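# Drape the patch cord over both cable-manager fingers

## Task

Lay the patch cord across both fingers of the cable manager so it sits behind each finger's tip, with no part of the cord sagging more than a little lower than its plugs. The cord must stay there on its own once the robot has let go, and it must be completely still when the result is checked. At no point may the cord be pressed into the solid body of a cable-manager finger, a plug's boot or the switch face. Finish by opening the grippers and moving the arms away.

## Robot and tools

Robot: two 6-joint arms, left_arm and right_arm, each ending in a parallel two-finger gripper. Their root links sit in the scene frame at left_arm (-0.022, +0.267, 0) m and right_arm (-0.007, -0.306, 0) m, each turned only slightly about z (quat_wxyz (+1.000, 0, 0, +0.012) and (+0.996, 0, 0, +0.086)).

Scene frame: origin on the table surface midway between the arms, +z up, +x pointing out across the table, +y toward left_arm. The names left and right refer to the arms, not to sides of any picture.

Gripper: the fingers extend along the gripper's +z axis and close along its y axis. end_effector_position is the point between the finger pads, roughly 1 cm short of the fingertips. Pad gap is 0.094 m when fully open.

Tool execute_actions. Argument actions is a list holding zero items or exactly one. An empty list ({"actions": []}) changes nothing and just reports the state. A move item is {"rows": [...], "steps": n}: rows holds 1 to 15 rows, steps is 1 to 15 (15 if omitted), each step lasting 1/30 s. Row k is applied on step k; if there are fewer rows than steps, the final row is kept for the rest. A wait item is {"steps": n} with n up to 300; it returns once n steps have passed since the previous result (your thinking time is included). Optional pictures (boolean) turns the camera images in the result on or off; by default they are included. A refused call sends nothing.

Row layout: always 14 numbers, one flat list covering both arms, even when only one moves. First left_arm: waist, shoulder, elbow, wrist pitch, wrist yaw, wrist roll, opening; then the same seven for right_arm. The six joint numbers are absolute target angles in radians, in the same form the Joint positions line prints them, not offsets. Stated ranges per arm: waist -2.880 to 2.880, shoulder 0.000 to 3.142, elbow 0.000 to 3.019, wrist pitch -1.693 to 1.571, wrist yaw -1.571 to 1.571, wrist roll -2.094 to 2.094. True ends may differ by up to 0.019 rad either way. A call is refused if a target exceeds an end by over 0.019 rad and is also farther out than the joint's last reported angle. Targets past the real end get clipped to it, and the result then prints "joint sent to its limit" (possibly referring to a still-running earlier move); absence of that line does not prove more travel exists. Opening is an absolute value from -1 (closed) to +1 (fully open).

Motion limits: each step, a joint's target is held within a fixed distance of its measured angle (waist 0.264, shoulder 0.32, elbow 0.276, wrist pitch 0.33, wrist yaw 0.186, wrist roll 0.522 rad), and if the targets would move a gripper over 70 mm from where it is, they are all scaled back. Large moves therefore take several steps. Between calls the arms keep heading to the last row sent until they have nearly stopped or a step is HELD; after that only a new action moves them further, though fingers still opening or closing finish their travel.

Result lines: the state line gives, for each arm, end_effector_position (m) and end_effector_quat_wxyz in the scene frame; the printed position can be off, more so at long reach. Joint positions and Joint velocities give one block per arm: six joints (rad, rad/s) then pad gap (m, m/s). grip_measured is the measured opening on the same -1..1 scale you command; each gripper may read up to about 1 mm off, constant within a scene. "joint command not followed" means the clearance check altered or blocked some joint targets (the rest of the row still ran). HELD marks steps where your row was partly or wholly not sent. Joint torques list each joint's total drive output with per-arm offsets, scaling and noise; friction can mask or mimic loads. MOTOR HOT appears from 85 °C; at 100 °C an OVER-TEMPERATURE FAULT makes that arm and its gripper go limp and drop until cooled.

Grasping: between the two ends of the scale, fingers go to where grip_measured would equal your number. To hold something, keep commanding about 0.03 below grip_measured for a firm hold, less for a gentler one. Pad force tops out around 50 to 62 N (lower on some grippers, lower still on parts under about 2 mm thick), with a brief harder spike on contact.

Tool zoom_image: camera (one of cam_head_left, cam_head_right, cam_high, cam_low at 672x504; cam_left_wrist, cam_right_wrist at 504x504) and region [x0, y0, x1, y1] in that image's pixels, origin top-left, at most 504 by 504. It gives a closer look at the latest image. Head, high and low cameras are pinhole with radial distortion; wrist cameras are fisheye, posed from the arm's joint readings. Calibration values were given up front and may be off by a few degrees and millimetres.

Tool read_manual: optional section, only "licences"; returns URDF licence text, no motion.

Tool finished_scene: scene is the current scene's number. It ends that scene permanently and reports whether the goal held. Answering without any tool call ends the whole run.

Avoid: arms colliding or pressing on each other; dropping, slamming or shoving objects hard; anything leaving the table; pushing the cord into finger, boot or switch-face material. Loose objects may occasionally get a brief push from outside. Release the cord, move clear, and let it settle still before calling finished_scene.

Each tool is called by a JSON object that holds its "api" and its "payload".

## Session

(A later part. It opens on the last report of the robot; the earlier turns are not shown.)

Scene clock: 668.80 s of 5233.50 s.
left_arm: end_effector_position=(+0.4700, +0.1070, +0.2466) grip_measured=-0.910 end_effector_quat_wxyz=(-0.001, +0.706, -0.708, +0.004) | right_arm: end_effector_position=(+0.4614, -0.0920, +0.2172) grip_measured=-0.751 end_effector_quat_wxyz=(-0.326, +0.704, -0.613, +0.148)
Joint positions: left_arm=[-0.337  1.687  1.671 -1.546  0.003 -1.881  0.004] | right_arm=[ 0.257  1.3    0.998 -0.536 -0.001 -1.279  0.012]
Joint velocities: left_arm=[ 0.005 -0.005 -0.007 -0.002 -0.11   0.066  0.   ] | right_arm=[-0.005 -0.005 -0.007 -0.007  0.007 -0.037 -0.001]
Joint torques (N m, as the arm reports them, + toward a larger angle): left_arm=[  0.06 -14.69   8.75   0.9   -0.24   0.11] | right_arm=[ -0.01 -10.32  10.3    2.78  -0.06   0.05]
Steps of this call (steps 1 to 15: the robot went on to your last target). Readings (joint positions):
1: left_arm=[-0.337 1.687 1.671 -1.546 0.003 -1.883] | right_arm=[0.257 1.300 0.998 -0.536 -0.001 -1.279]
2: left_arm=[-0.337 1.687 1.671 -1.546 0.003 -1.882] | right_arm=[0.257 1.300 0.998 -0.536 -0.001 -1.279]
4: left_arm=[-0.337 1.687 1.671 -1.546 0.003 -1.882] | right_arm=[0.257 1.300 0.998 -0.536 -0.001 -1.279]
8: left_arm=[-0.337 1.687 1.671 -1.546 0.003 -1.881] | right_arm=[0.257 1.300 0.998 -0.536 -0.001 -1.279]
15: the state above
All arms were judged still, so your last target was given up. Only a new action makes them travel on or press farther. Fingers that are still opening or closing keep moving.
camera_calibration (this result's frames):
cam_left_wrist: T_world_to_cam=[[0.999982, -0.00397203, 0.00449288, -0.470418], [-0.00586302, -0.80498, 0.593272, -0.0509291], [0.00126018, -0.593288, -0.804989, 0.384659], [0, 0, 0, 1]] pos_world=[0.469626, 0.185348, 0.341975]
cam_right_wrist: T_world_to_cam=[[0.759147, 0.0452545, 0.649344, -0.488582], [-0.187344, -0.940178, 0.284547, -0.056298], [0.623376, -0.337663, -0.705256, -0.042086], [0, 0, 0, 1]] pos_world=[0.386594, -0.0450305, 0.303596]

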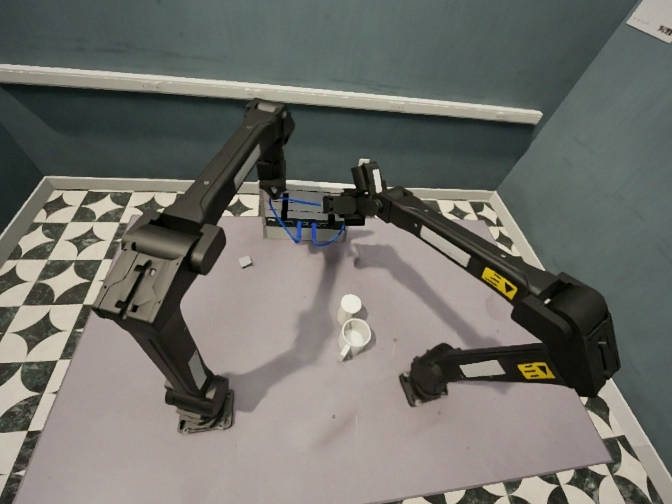

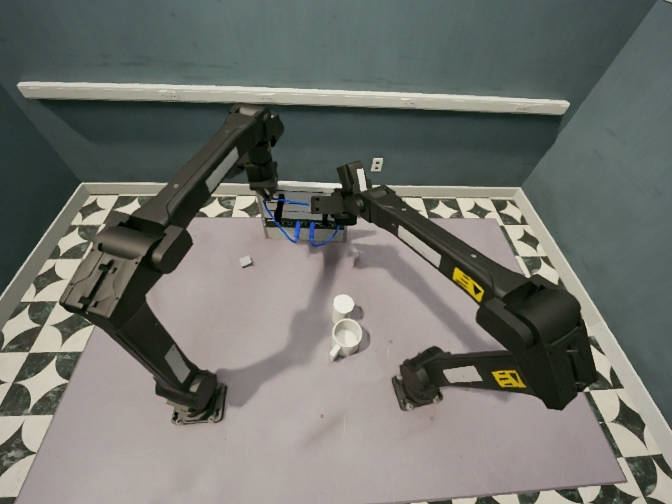

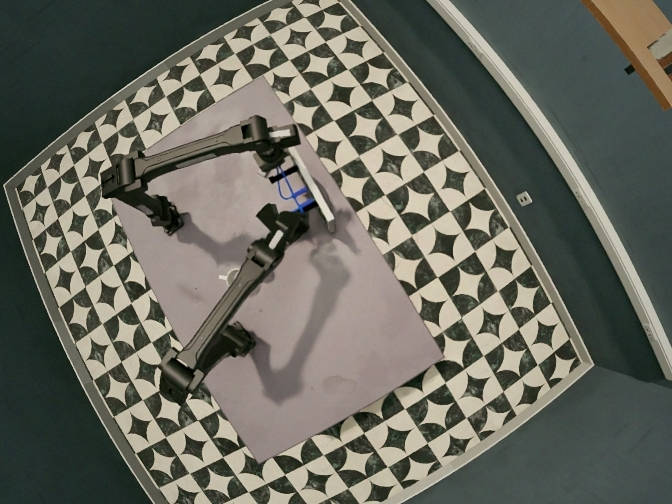

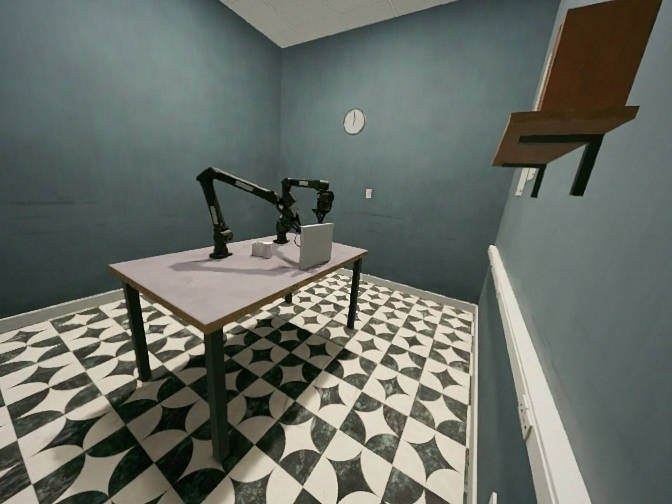

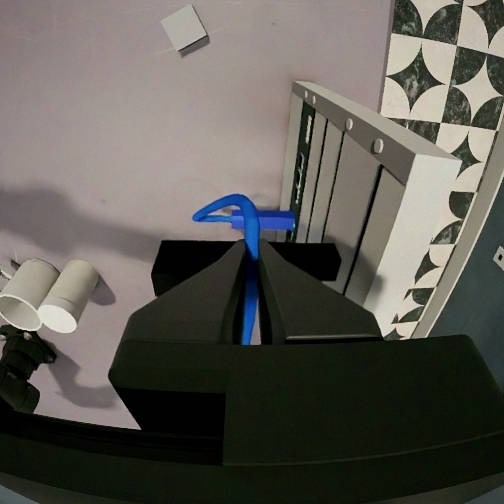

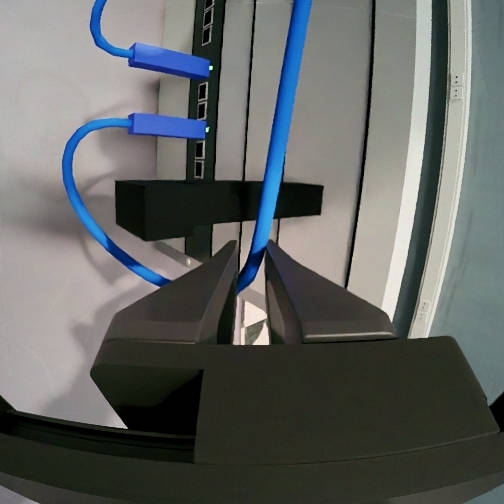

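{"api": "execute_actions", "payload": {"actions": [{"rows":[[-0.318,1.69,1.635,-1.505,0,-1.86,-1,0.257,1.305,0.993,-0.51,0,-1.29,-0.75],[-0.318,1.69,1.635,-1.505,0,-1.86,-1,0.257,1.305,0.993,-0.51,0,-1.29,-0.75],[-0.318,1.69,1.635,-1.505,0,-1.86,-1,0.257,1.305,0.993,-0.51,0,-1.29,-0.75],[-0.318,1.69,1.635,-1.505,0,-1.86,-1,0.257,1.305,0.993,-0.51,0,-1.29,-0.75],[-0.318,1.69,1.635,-1.505,0,-1.86,-1,0.257,1.305,0.993,-0.51,0,-1.29,-0.75],[-0.318,1.69,1.635,-1.505,0,-1.86,-1,0.257,1.305,0.993,-0.51,0,-1.29,-0.75],[-0.318,1.69,1.635,-1.505,0,-1.86,-1,0.257,1.305,0.993,-0.51,0,-1.29,-0.75],[-0.318,1.695,1.60,-1.465,0,-1.86,-1,0.257,1.305,0.993,-0.51,0,-1.29,-0.75]],"steps":15}], "pictures": false}}

{"api": "execute_actions", "payload": {"actions": [{"steps":15}]}}

Scene clock: 680.00 s of 5233.50 s.
left_arm: end_effector_position=(+0.4685, +0.1087, +0.2226) grip_measured=-0.910 end_effector_quat_wxyz=(-0.001, +0.703, -0.711, +0.005) | right_arm: end_effector_position=(+0.4614, -0.0920, +0.2172) grip_measured=-0.751 end_effector_quat_wxyz=(-0.326, +0.704, -0.613, +0.148)
Joint positions: left_arm=[-0.335  1.685  1.605 -1.482  0.003 -1.871  0.004] | right_arm=[ 0.257  1.3    0.998 -0.536 -0.001 -1.279  0.012]
Joint velocities: left_arm=[-0.005  0.005  0.012  0.012 -0.066  0.051  0.   ] | right_arm=[ 0.005  0.005 -0.012 -0.002  0.037 -0.081 -0.   ]
Joint torques (N m, as the arm reports them, + toward a larger angle): left_arm=[  0.89 -13.26   8.5    0.83  -0.27   0.07] | right_arm=[  0.14 -10.36  10.31   2.95  -0.08   0.01]
Steps of this call (steps 1 to 90: nothing new was sent; then 7.70 s passed at rest; steps 91 to 105: all 15 steps of this action). Readings (joint positions):
91: left_arm=[-0.337 1.687 1.666 -1.540 0.003 -1.879] | right_arm=[0.257 1.300 0.998 -0.536 -0.001 -1.279]
92: left_arm=[-0.337 1.685 1.659 -1.532 0.003 -1.877] | right_arm=[0.257 1.300 0.998 -0.536 -0.001 -1.279]
94: left_arm=[-0.337 1.686 1.647 -1.524 0.003 -1.875] | right_arm=[0.257 1.300 0.998 -0.536 -0.001 -1.279]
98: left_arm=[-0.336 1.685 1.634 -1.512 0.003 -1.872] | right_arm=[0.257 1.300 0.998 -0.536 -0.001 -1.279]
105: the state above

Scene clock: 680.50 s of 5233.50 s.
left_arm: end_effector_position=(+0.4689, +0.1086, +0.2226) grip_measured=-0.910 end_effector_quat_wxyz=(-0.001, +0.703, -0.711, +0.005) | right_arm: end_effector_position=(+0.4614, -0.0920, +0.2172) grip_measured=-0.751 end_effector_quat_wxyz=(-0.326, +0.704, -0.613, +0.148)
Joint positions: left_arm=[-0.335  1.685  1.605 -1.48   0.003 -1.871  0.004] | right_arm=[ 0.257  1.3    0.998 -0.536 -0.001 -1.279  0.012]
Joint velocities: left_arm=[-0.005 -0.005  0.007  0.007  0.007  0.051 -0.001] | right_arm=[-0.005 -0.005 -0.012 -0.012  0.022 -0.066 -0.   ]
Joint torques (N m, as the arm reports them, + toward a larger angle): left_arm=[  1.01 -13.57   8.58   0.89  -0.26   0.12] | right_arm=[  0.26 -10.05  10.3    2.81  -0.1    0.  ]
Steps of this call (steps 1 to 15: the robot went on to your last target). Readings (joint positions):
1: left_arm=[-0.335 1.685 1.605 -1.481 0.003 -1.871] | right_arm=[0.257 1.300 0.998 -0.536 -0.001 -1.279]
2: left_arm=[-0.335 1.685 1.605 -1.480 0.003 -1.871] | right_arm=[0.257 1.300 0.998 -0.536 -0.001 -1.279]
4: left_arm=[-0.335 1.685 1.605 -1.480 0.003 -1.871] | right_arm=[0.257 1.300 0.998 -0.536 -0.001 -1.279]
8: left_arm=[-0.335 1.685 1.605 -1.480 0.003 -1.871] | right_arm=[0.257 1.300 0.998 -0.536 -0.001 -1.279]
15: the state above
All arms were judged still, so your last target was given up. Only a new action makes them travel on or press farther. Fingers that are still opening or closing keep moving.
camera_calibration (this result's frames):
cam_left_wrist: T_world_to_cam=[[0.999906, -0.0119786, 0.00673538, -0.468747], [-0.0136376, -0.804535, 0.593749, -0.0319075], [-0.00169344, -0.593784, -0.804622, 0.367654], [0, 0, 0, 1]] pos_world=[0.46889, 0.187022, 0.317925]
cam_right_wrist: T_world_to_cam=[[0.759147, 0.0452545, 0.649344, -0.488582], [-0.187344, -0.940178, 0.284547, -0.056298], [0.623376, -0.337663, -0.705256, -0.042086], [0, 0, 0, 1]] pos_world=[0.386594, -0.0450305, 0.303596]

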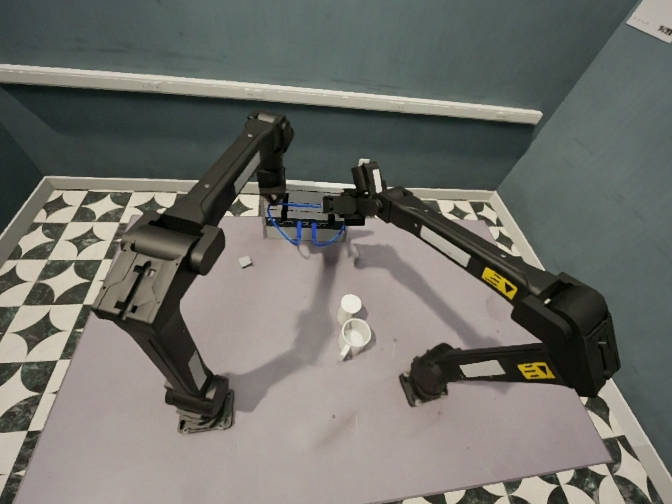

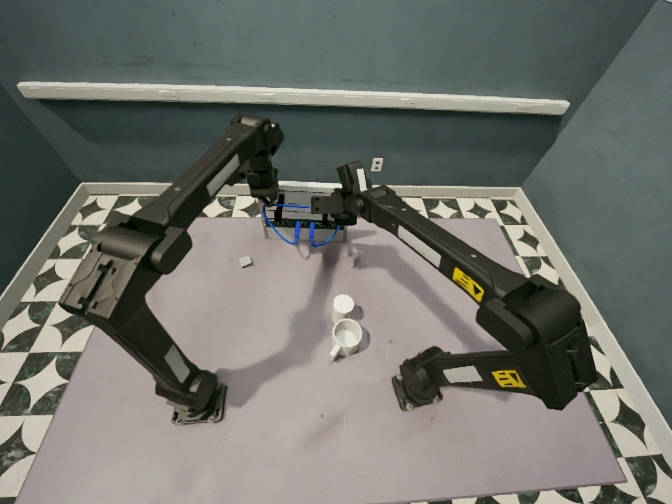

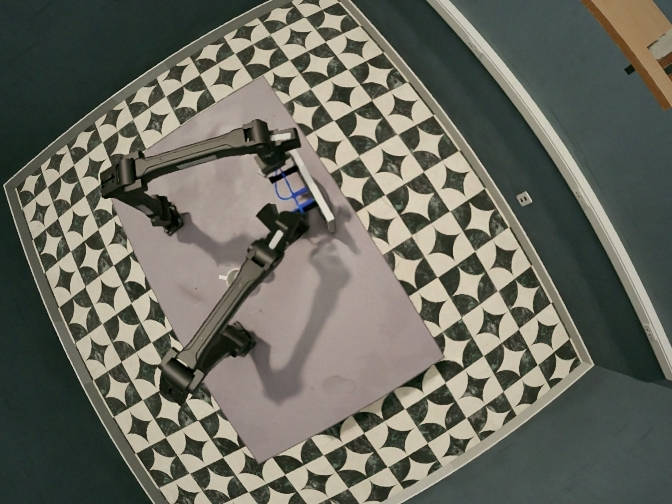

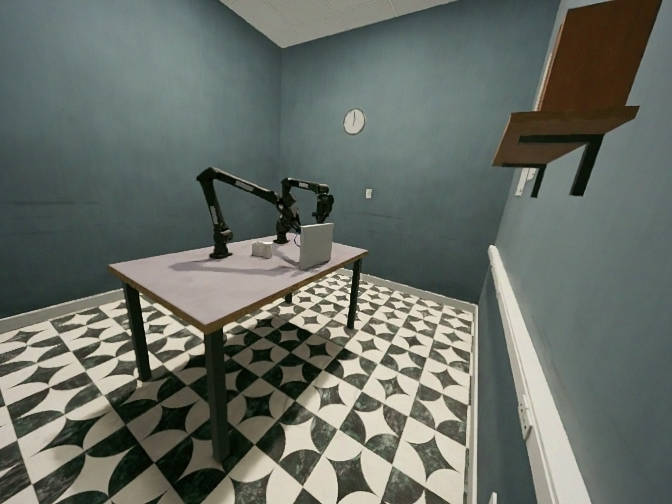

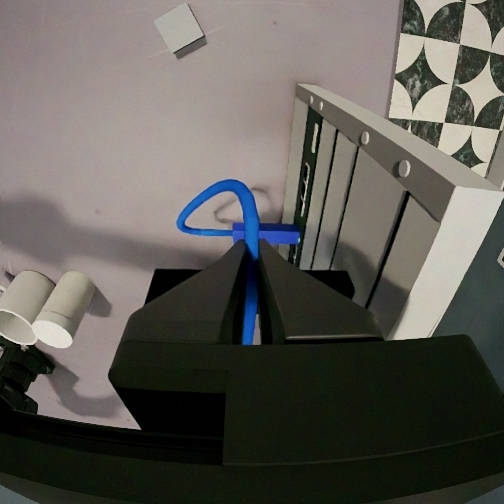

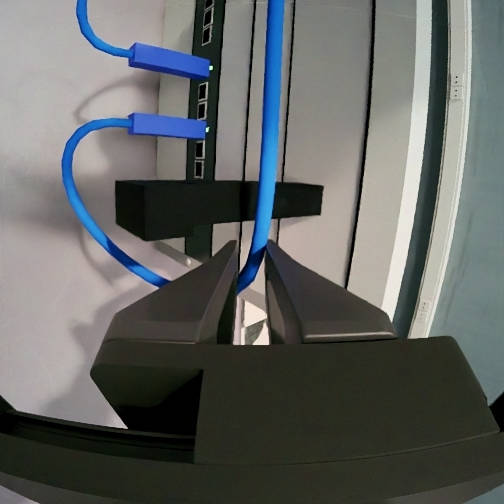

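Open left slightly.

{"api": "execute_actions", "payload": {"actions": [{"rows":[[-0.33,1.69,1.60,-1.47,0,-1.86,-0.75,0.257,1.305,0.993,-0.51,0,-1.29,-0.75]],"steps":15}], "pictures": false}}

{"api": "execute_actions", "payload": {"actions": [{"rows":[[-0.33,1.69,1.60,-1.47,0,-1.86,-0.4,0.257,1.305,0.993,-0.51,0,-1.29,-0.4]],"steps":15}]}}

Scene clock: 687.53 s of 5233.50 s.
left_arm: end_effector_position=(+0.4689, +0.1086, +0.2226) grip_measured=-0.752 end_effector_quat_wxyz=(-0.001, +0.703, -0.711, +0.005) | right_arm: end_effector_position=(+0.4614, -0.0920, +0.2172) grip_measured=-0.751 end_effector_quat_wxyz=(-0.326, +0.704, -0.613, +0.148)
Joint positions: left_arm=[-0.335  1.685  1.605 -1.48   0.003 -1.87   0.012] | right_arm=[ 0.257  1.3    0.998 -0.536 -0.001 -1.28   0.012]
Joint velocities: left_arm=[-0.005  0.005 -0.002  0.002  0.037 -0.051 -0.001] | right_arm=[-0.015 -0.015 -0.017  0.017  0.022 -0.007 -0.   ]
Joint torques (N m, as the arm reports them, + toward a larger angle): left_arm=[  0.36 -14.08   8.62   0.66  -0.26   0.11] | right_arm=[  0.45 -10.42  10.21   2.88  -0.07   0.01]
Steps of this call (steps 1 to 90: nothing new was sent; then 3.53 s passed at rest; steps 91 to 105: all 15 steps of this action). Readings (joint positions):
91: left_arm=[-0.335 1.685 1.605 -1.480 0.003 -1.870] | right_arm=[0.257 1.300 0.998 -0.536 -0.001 -1.279]
92: left_arm=[-0.335 1.685 1.605 -1.480 0.003 -1.870] | right_arm=[0.257 1.300 0.998 -0.536 -0.001 -1.279]
94: left_arm=[-0.335 1.685 1.605 -1.480 0.003 -1.870] | right_arm=[0.257 1.300 0.998 -0.536 -0.001 -1.280]
98: left_arm=[-0.335 1.685 1.605 -1.480 0.003 -1.870] | right_arm=[0.257 1.300 0.998 -0.536 -0.001 -1.280]
105: the state above

Scene clock: 688.03 s of 5233.50 s.
left_arm: end_effector_position=(+0.4689, +0.1086, +0.2226) grip_measured=-0.402 end_effector_quat_wxyz=(-0.001, +0.703, -0.711, +0.005) | right_arm: end_effector_position=(+0.4614, -0.0920, +0.2172) grip_measured=-0.402 end_effector_quat_wxyz=(-0.326, +0.704, -0.613, +0.148)
Joint positions: left_arm=[-0.335  1.685  1.605 -1.48   0.003 -1.87   0.028] | right_arm=[ 0.257  1.3    0.998 -0.536 -0.001 -1.28   0.028]
Joint velocities: left_arm=[-0.015 -0.015 -0.017 -0.007 -0.007  0.007 -0.   ] | right_arm=[ 0.005  0.015 -0.002  0.017 -0.037 -0.022 -0.   ]
Joint torques (N m, as the arm reports them, + toward a larger angle): left_arm=[  0.16 -14.34   8.63   0.71  -0.25   0.12] | right_arm=[  0.69 -10.36  10.26   2.77  -0.13   0.04]
Steps of this call (steps 1 to 15: all 15 steps of this action). Readings (joint positions):
1: left_arm=[-0.335 1.685 1.605 -1.480 0.003 -1.870] | right_arm=[0.257 1.300 0.998 -0.536 -0.001 -1.280]
2: left_arm=[-0.335 1.685 1.605 -1.480 0.003 -1.870] | right_arm=[0.257 1.300 0.998 -0.536 -0.001 -1.280]
4: left_arm=[-0.335 1.685 1.605 -1.480 0.003 -1.870] | right_arm=[0.257 1.300 0.998 -0.536 -0.001 -1.280]
8: left_arm=[-0.335 1.685 1.605 -1.480 0.003 -1.870] | right_arm=[0.257 1.300 0.998 -0.536 -0.001 -1.280]
15: the state above
camera_calibration (this result's frames):
cam_left_wrist: T_world_to_cam=[[0.999901, -0.0123601, 0.00673767, -0.468704], [-0.0139459, -0.804532, 0.593746, -0.0317626], [-0.00191807, -0.593781, -0.804625, 0.367759], [0, 0, 0, 1]] pos_world=[0.46892, 0.187021, 0.317925]
cam_right_wrist: T_world_to_cam=[[0.759065, 0.0456204, 0.649414, -0.488526], [-0.187107, -0.940166, 0.284745, -0.0564489], [0.623547, -0.33765, -0.705111, -0.042195], [0, 0, 0, 1]] pos_world=[0.386571, -0.0450317, 0.303577]

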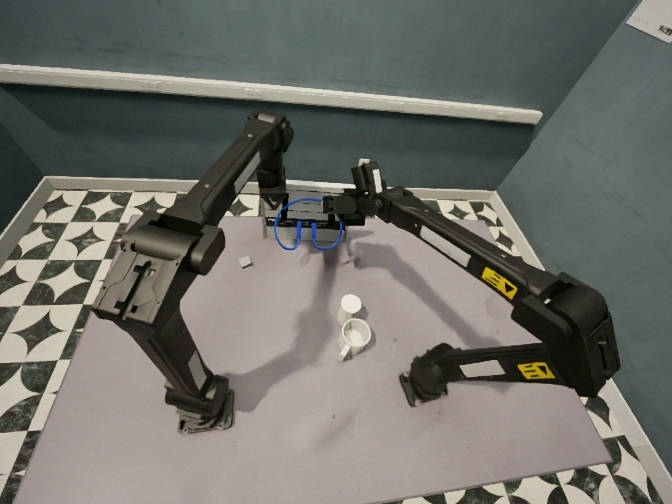

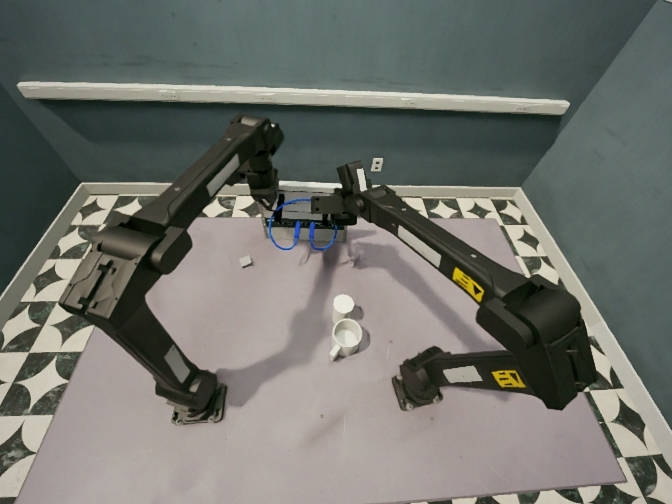

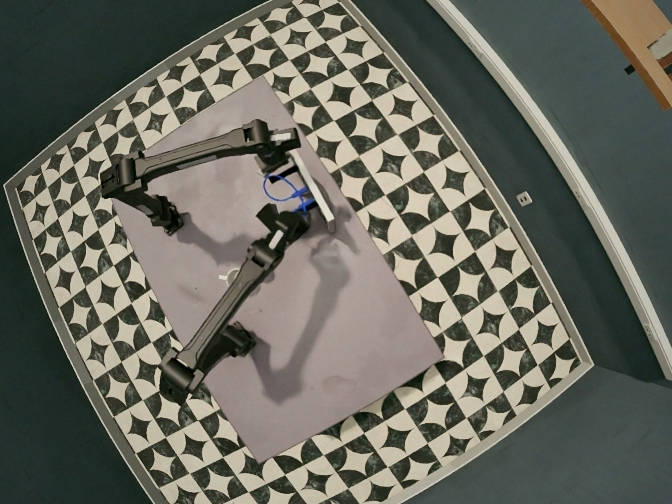

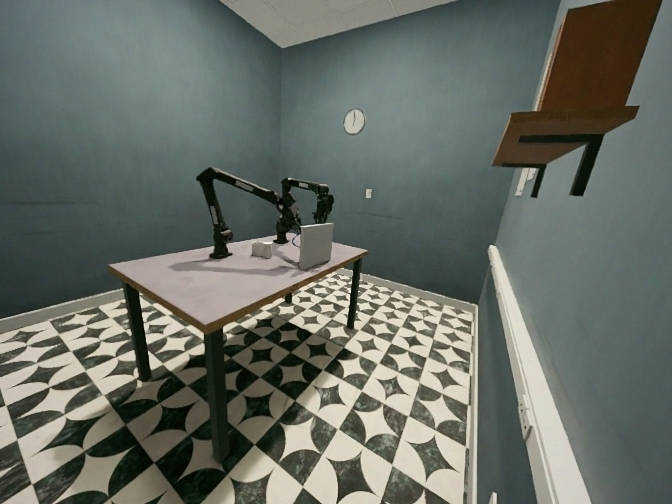

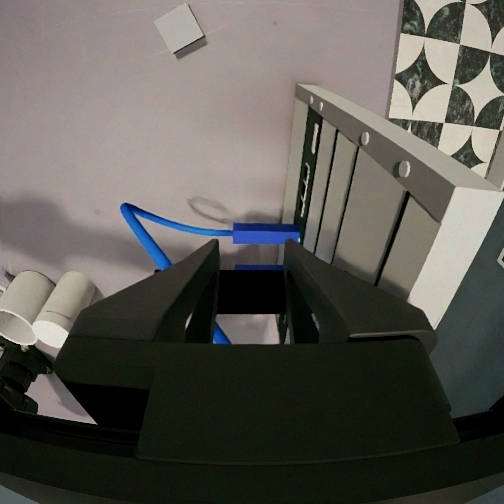

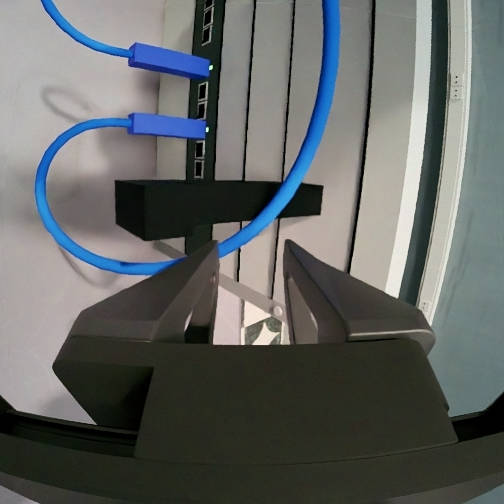

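{"api": "execute_actions", "payload": {"actions": [{"rows":[[-0.28,1.69,1.80,-1.6,0,-1.86,-0.4,0.22,1.22,1.10,-0.6,0,-1.29,-0.4]],"steps":15}], "pictures": false}}

{"api": "execute_actions", "payload": {"actions": [{"rows":[[0.0,1.4,1.6,-1.6,0,-1.86,-0.4,0.0,1.0,1.0,-0.6,0,-1.29,-0.4]],"steps":15}], "pictures": false}}

{"api": "execute_actions", "payload": {"actions": [{"steps":60}]}}

{"api": "zoom_image", "payload": {"camera": "cam_head_left", "region": [240, 160, 370, 260]}}

{"api": "zoom_image", "payload": {"camera": "cam_high", "region": [240, 140, 360, 240]}}

Scene clock: 698.23 s of 5233.50 s.
left_arm: end_effector_position=(+0.4884, +0.1324, +0.2886) grip_measured=-0.402 end_effector_quat_wxyz=(-0.017, +0.721, -0.692, +0.032) | right_arm: end_effector_position=(+0.4631, -0.1117, +0.2681) grip_measured=-0.402 end_effector_quat_wxyz=(-0.353, +0.683, -0.617, +0.167)
Joint positions: left_arm=[-0.281  1.677  1.766 -1.587  0.001 -1.87   0.028] | right_arm=[ 0.221  1.223  1.037 -0.583 -0.001 -1.28   0.028]
Joint velocities: left_arm=[-0.005 -0.024  0.012 -0.002 -0.051 -0.081  0.001] | right_arm=[ 0.015 -0.005 -0.012 -0.027  0.022 -0.022  0.   ]
Joint torques (N m, as the arm reports them, + toward a larger angle): left_arm=[  0.02 -13.48  11.94   0.02  -0.19   0.12] | right_arm=[ -0.09 -10.21  16.83   1.55  -0.1    0.05]
Steps of this call (steps 1 to 15: the robot went on to your last target; steps 16 to 110: nothing new was sent; then 6.03 s passed at rest; steps 111 to 125: all 15 steps of this action). Readings (joint positions):
111: left_arm=[-0.333 1.687 1.621 -1.503 0.003 -1.870] | right_arm=[0.256 1.297 1.000 -0.545 -0.001 -1.280]
112: left_arm=[-0.329 1.697 1.649 -1.537 0.003 -1.870] | right_arm=[0.251 1.292 1.000 -0.558 -0.001 -1.280]
114: left_arm=[-0.316 1.703 1.710 -1.569 0.003 -1.870] | right_arm=[0.239 1.273 1.001 -0.574 -0.001 -1.280]
118: left_arm=[-0.287 1.686 1.765 -1.581 0.002 -1.870] | right_arm=[0.221 1.237 1.019 -0.583 -0.001 -1.280]
125: the state above

Scene clock: 698.73 s of 5233.50 s.
left_arm: end_effector_position=(+0.4134, +0.2910, +0.3704) grip_measured=-0.402 end_effector_quat_wxyz=(-0.072, +0.815, -0.568, +0.090) | right_arm: end_effector_position=(+0.4408, -0.2321, +0.3683) grip_measured=-0.402 end_effector_quat_wxyz=(+0.416, -0.576, +0.654, -0.260)
Joint positions: left_arm=[ 0.03   1.36   1.611 -1.589 -0.003 -1.87   0.028] | right_arm=[-0.007  0.965  1.005 -0.585  0.001 -1.28   0.028]
Joint velocities: left_arm=[-0.132 -0.161  0.007 -0.012 -0.081 -0.007 -0.001] | right_arm=[ 0.083  0.103 -0.012  0.002 -0.037 -0.051  0.   ]
Joint torques (N m, as the arm reports them, + toward a larger angle): left_arm=[-2.18 -6.16  8.18  0.29 -0.03  0.13] | right_arm=[ 0.75 -4.01 11.08  1.58 -0.18  0.05]
Steps of this call (steps 1 to 15: all 15 steps of this action). Readings (joint positions):
1: left_arm=[-0.276 1.668 1.755 -1.585 0.003 -1.870] | right_arm=[0.212 1.217 1.035 -0.584 -0.004 -1.280]
2: left_arm=[-0.267 1.651 1.730 -1.584 0.003 -1.870] | right_arm=[0.193 1.205 1.029 -0.584 -0.005 -1.280]
4: left_arm=[-0.227 1.607 1.684 -1.584 0.003 -1.870] | right_arm=[0.130 1.162 1.015 -0.584 -0.005 -1.280]
8: left_arm=[-0.097 1.501 1.627 -1.584 0.003 -1.870] | right_arm=[-0.005 1.044 1.005 -0.585 0.003 -1.280]
15: the state above

Scene clock: 700.73 s of 5233.50 s.
left_arm: end_effector_position=(+0.4210, +0.2823, +0.3535) grip_measured=-0.402 end_effector_quat_wxyz=(-0.059, +0.811, -0.577, +0.075) | right_arm: end_effector_position=(+0.4476, -0.2295, +0.3549) grip_measured=-0.402 end_effector_quat_wxyz=(+0.405, -0.582, +0.658, -0.252)
Joint positions: left_arm=[ 0.01   1.396  1.605 -1.589 -0.003 -1.87   0.028] | right_arm=[-0.003  0.996  1.005 -0.585  0.001 -1.28   0.028]
Joint velocities: left_arm=[-0.005  0.005  0.002  0.007 -0.007 -0.007 -0.001] | right_arm=[-0.024 -0.005 -0.007 -0.002  0.037  0.007  0.001]
Joint torques (N m, as the arm reports them, + toward a larger angle): left_arm=[-0.99 -9.9   8.62  0.19 -0.04  0.11] | right_arm=[ 1.07 -6.36 11.02  1.48 -0.17  0.02]
Steps of this call (steps 1 to 30: the robot went on to your last target; steps 31 to 60: nothing new was sent). Readings (joint positions):
1: left_arm=[0.026 1.358 1.611 -1.589 -0.003 -1.870] | right_arm=[-0.005 0.970 1.005 -0.585 0.001 -1.280]
2: left_arm=[0.021 1.358 1.611 -1.589 -0.003 -1.870] | right_arm=[-0.004 0.976 1.005 -0.585 0.001 -1.280]
4: left_arm=[0.013 1.367 1.611 -1.589 -0.003 -1.870] | right_arm=[-0.003 0.986 1.005 -0.585 0.001 -1.280]
8: left_arm=[0.010 1.388 1.609 -1.589 -0.003 -1.870] | right_arm=[-0.003 0.996 1.005 -0.585 0.001 -1.280]
60: the state above
All arms were judged still, so your last target was given up. Only a new action makes them travel on or press farther. Fingers that are still opening or closing keep moving.
camera_calibration (this result's frames):
cam_left_wrist: T_world_to_cam=[[0.928228, 0.325466, 0.180178, -0.546061], [0.149014, -0.769075, 0.621545, -0.0587555], [0.340862, -0.550086, -0.762377, 0.40452], [0, 0, 0, 1]] pos_world=[0.377738, 0.355058, 0.443304]
cam_right_wrist: T_world_to_cam=[[0.554649, -0.183739, 0.811545, -0.579829], [-0.478434, -0.868391, 0.130375, -0.0258288], [0.680783, -0.460583, -0.569559, -0.0849142], [0, 0, 0, 1]] pos_world=[0.367052, -0.168077, 0.425561]

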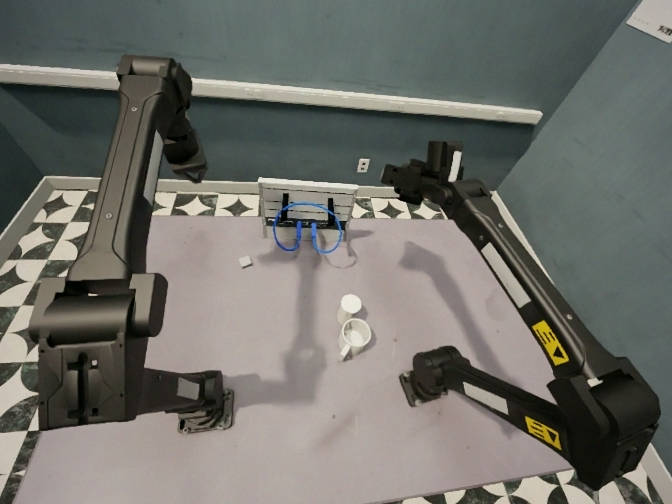

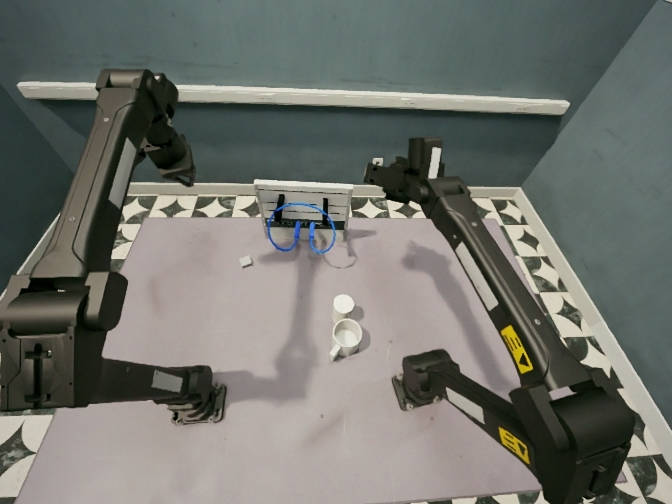

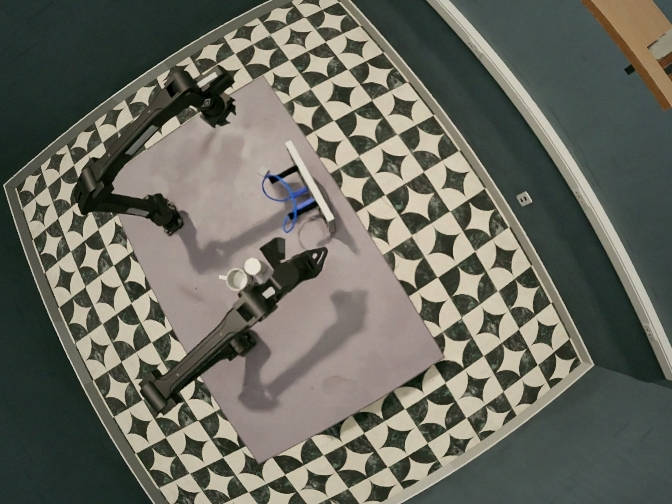

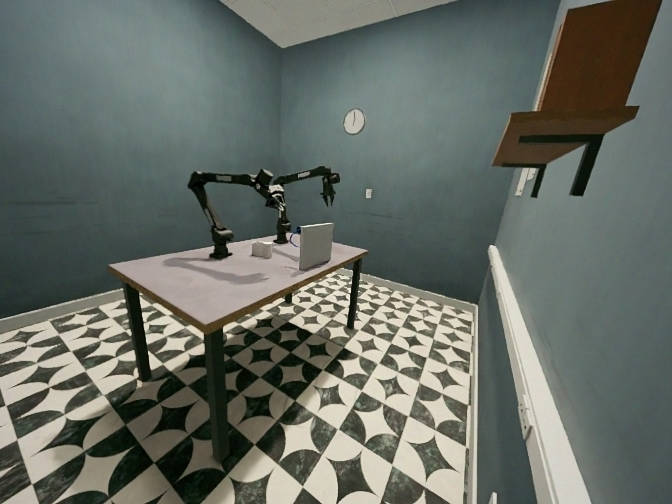

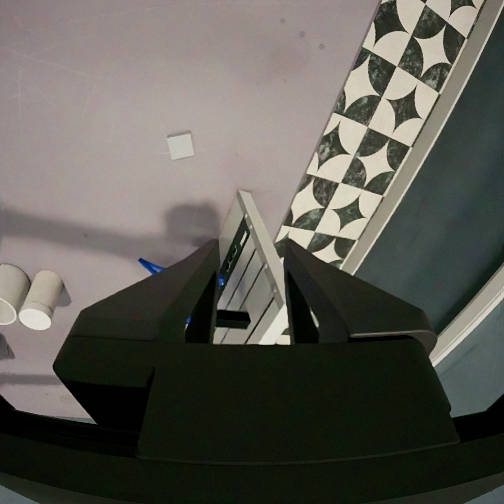

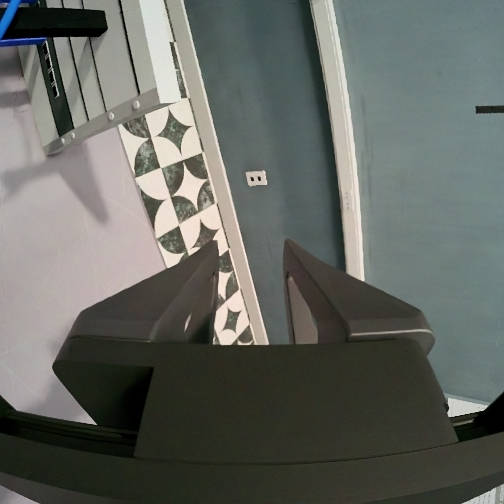

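Region (240, 160, 370, 260) of cam_head_left's 672x504 image, scaled by 3.877, with more detail than that image has; it fills the top 388 rows of this view, and the rest is white.

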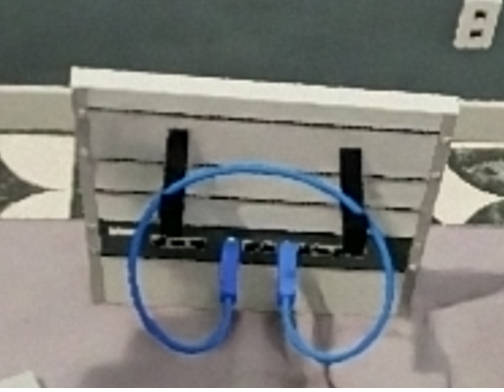

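Region (240, 140, 360, 240) of cam_high's 672x504 image, scaled by 4.200, with more detail than that image has.

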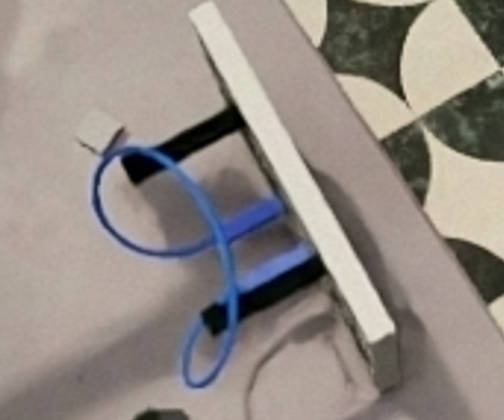

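Hung against the tips. Check stillness.

{"api": "execute_actions", "payload": {"actions": [{"steps":60}]}}

{"api": "zoom_image", "payload": {"camera": "cam_head_left", "region": [240, 160, 370, 260]}}

{"api": "zoom_image", "payload": {"camera": "cam_low", "region": [270, 210, 340, 270]}}

Scene clock: 707.00 s of 5233.50 s.
left_arm: end_effector_position=(+0.4210, +0.2823, +0.3535) grip_measured=-0.402 end_effector_quat_wxyz=(-0.059, +0.811, -0.577, +0.075) | right_arm: end_effector_position=(+0.4476, -0.2295, +0.3549) grip_measured=-0.402 end_effector_quat_wxyz=(+0.405, -0.582, +0.658, -0.252)
Joint positions: left_arm=[ 0.01   1.396  1.605 -1.589 -0.003 -1.87   0.028] | right_arm=[-0.003  0.996  1.005 -0.585  0.001 -1.28   0.028]
Joint velocities: left_arm=[ 0.015 -0.015  0.017 -0.002 -0.007 -0.125 -0.   ] | right_arm=[-0.024 -0.005  0.002 -0.002 -0.007 -0.066 -0.   ]
Joint torques (N m, as the arm reports them, + toward a larger angle): left_arm=[ -0.92 -10.11   8.65   0.17  -0.04   0.11] | right_arm=[ 0.68 -5.77 11.    1.43 -0.13  0.07]
Steps of this call (steps 1 to 100: nothing new was sent; then 2.93 s passed at rest). Readings (joint positions):
1: left_arm=[0.010 1.396 1.605 -1.589 -0.003 -1.870] | right_arm=[-0.003 0.996 1.005 -0.585 0.001 -1.280]
2: left_arm=[0.010 1.396 1.605 -1.589 -0.003 -1.870] | right_arm=[-0.003 0.996 1.005 -0.585 0.001 -1.280]
4: left_arm=[0.010 1.396 1.605 -1.589 -0.003 -1.870] | right_arm=[-0.003 0.996 1.005 -0.585 0.001 -1.280]
8: left_arm=[0.010 1.396 1.605 -1.589 -0.003 -1.870] | right_arm=[-0.003 0.996 1.005 -0.585 0.001 -1.280]
100: the state above
camera_calibration (this result's frames):
cam_left_wrist: T_world_to_cam=[[0.928228, 0.325466, 0.180178, -0.546061], [0.149014, -0.769075, 0.621545, -0.0587555], [0.340862, -0.550086, -0.762377, 0.40452], [0, 0, 0, 1]] pos_world=[0.377738, 0.355058, 0.443304]
cam_right_wrist: T_world_to_cam=[[0.554649, -0.183739, 0.811545, -0.579829], [-0.478434, -0.868391, 0.130375, -0.0258288], [0.680783, -0.460583, -0.569559, -0.0849142], [0, 0, 0, 1]] pos_world=[0.367052, -0.168077, 0.425561]

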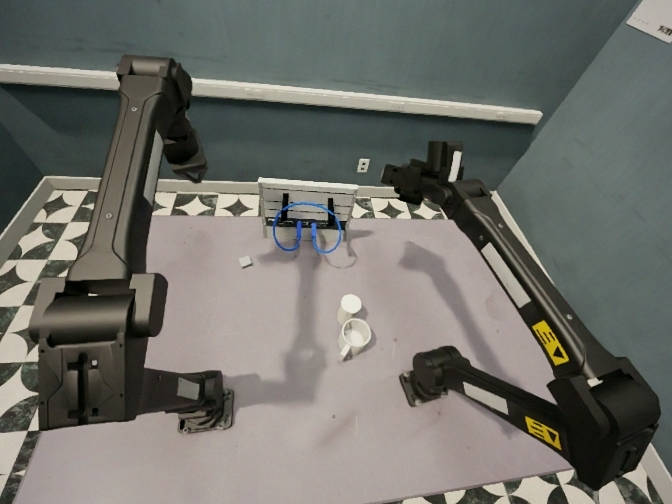

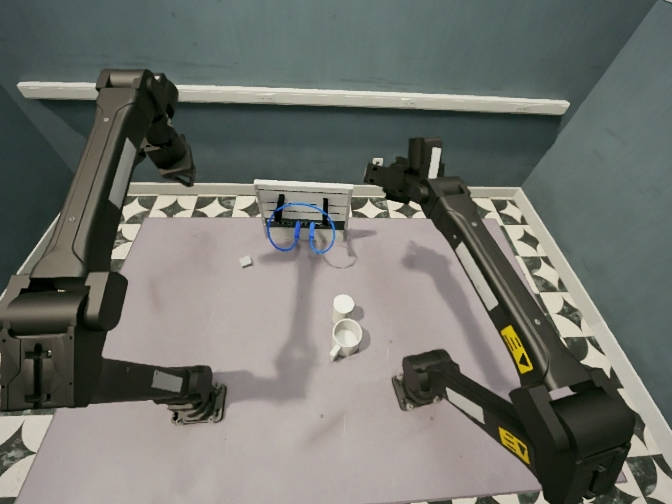

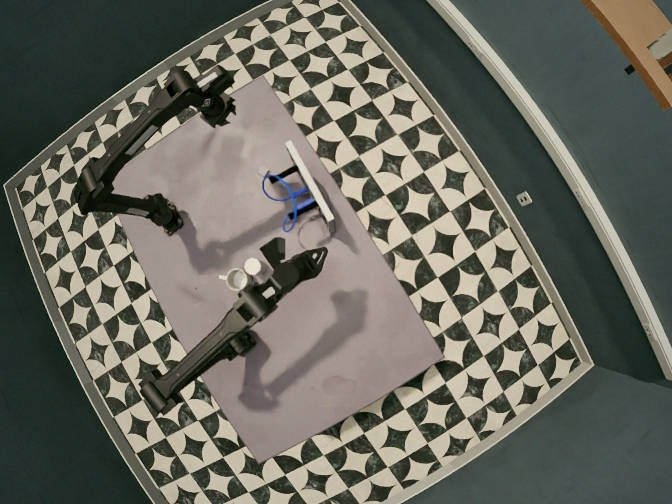

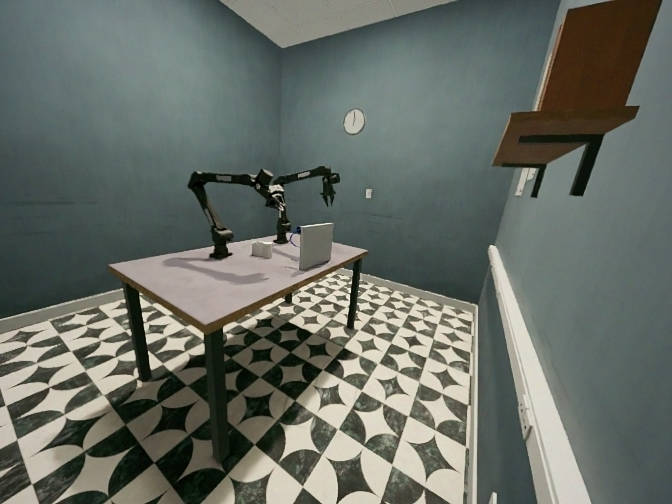

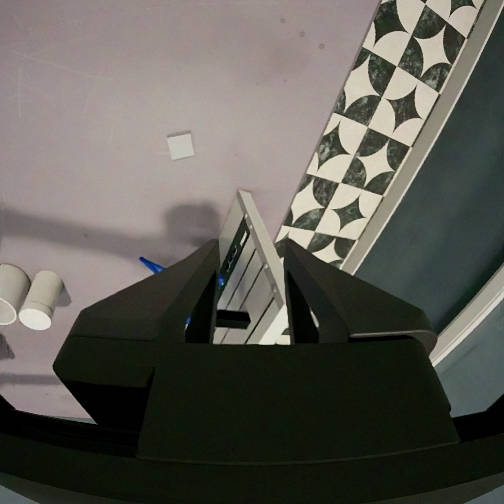

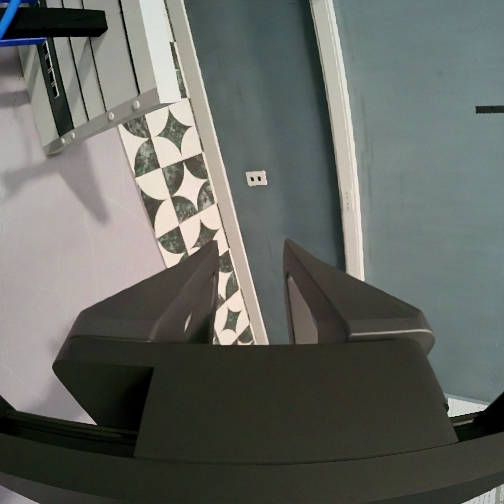

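Region (240, 160, 370, 260) of cam_head_left's 672x504 image, scaled by 3.877, with more detail than that image has; it fills the top 388 rows of this view, and the rest is white.

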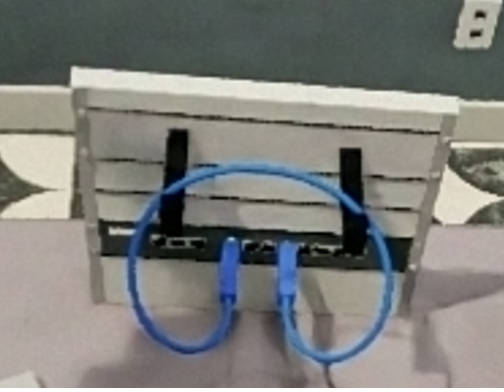

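Region (270, 210, 340, 270) of cam_low's 672x504 image, scaled by 7.200, with more detail than that image has; it fills the top 432 rows of this view, and the rest is white.

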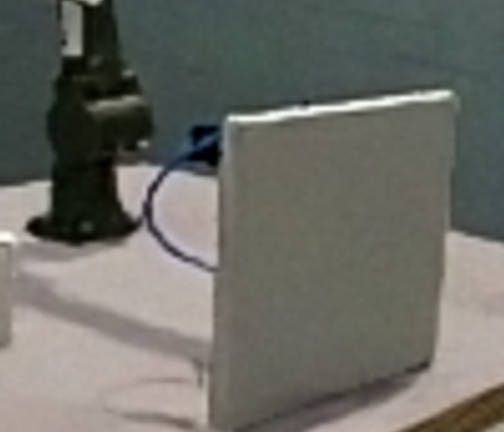

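{"api": "finished_scene", "payload": {"scene": 1}}

The scene is finished: the task was done.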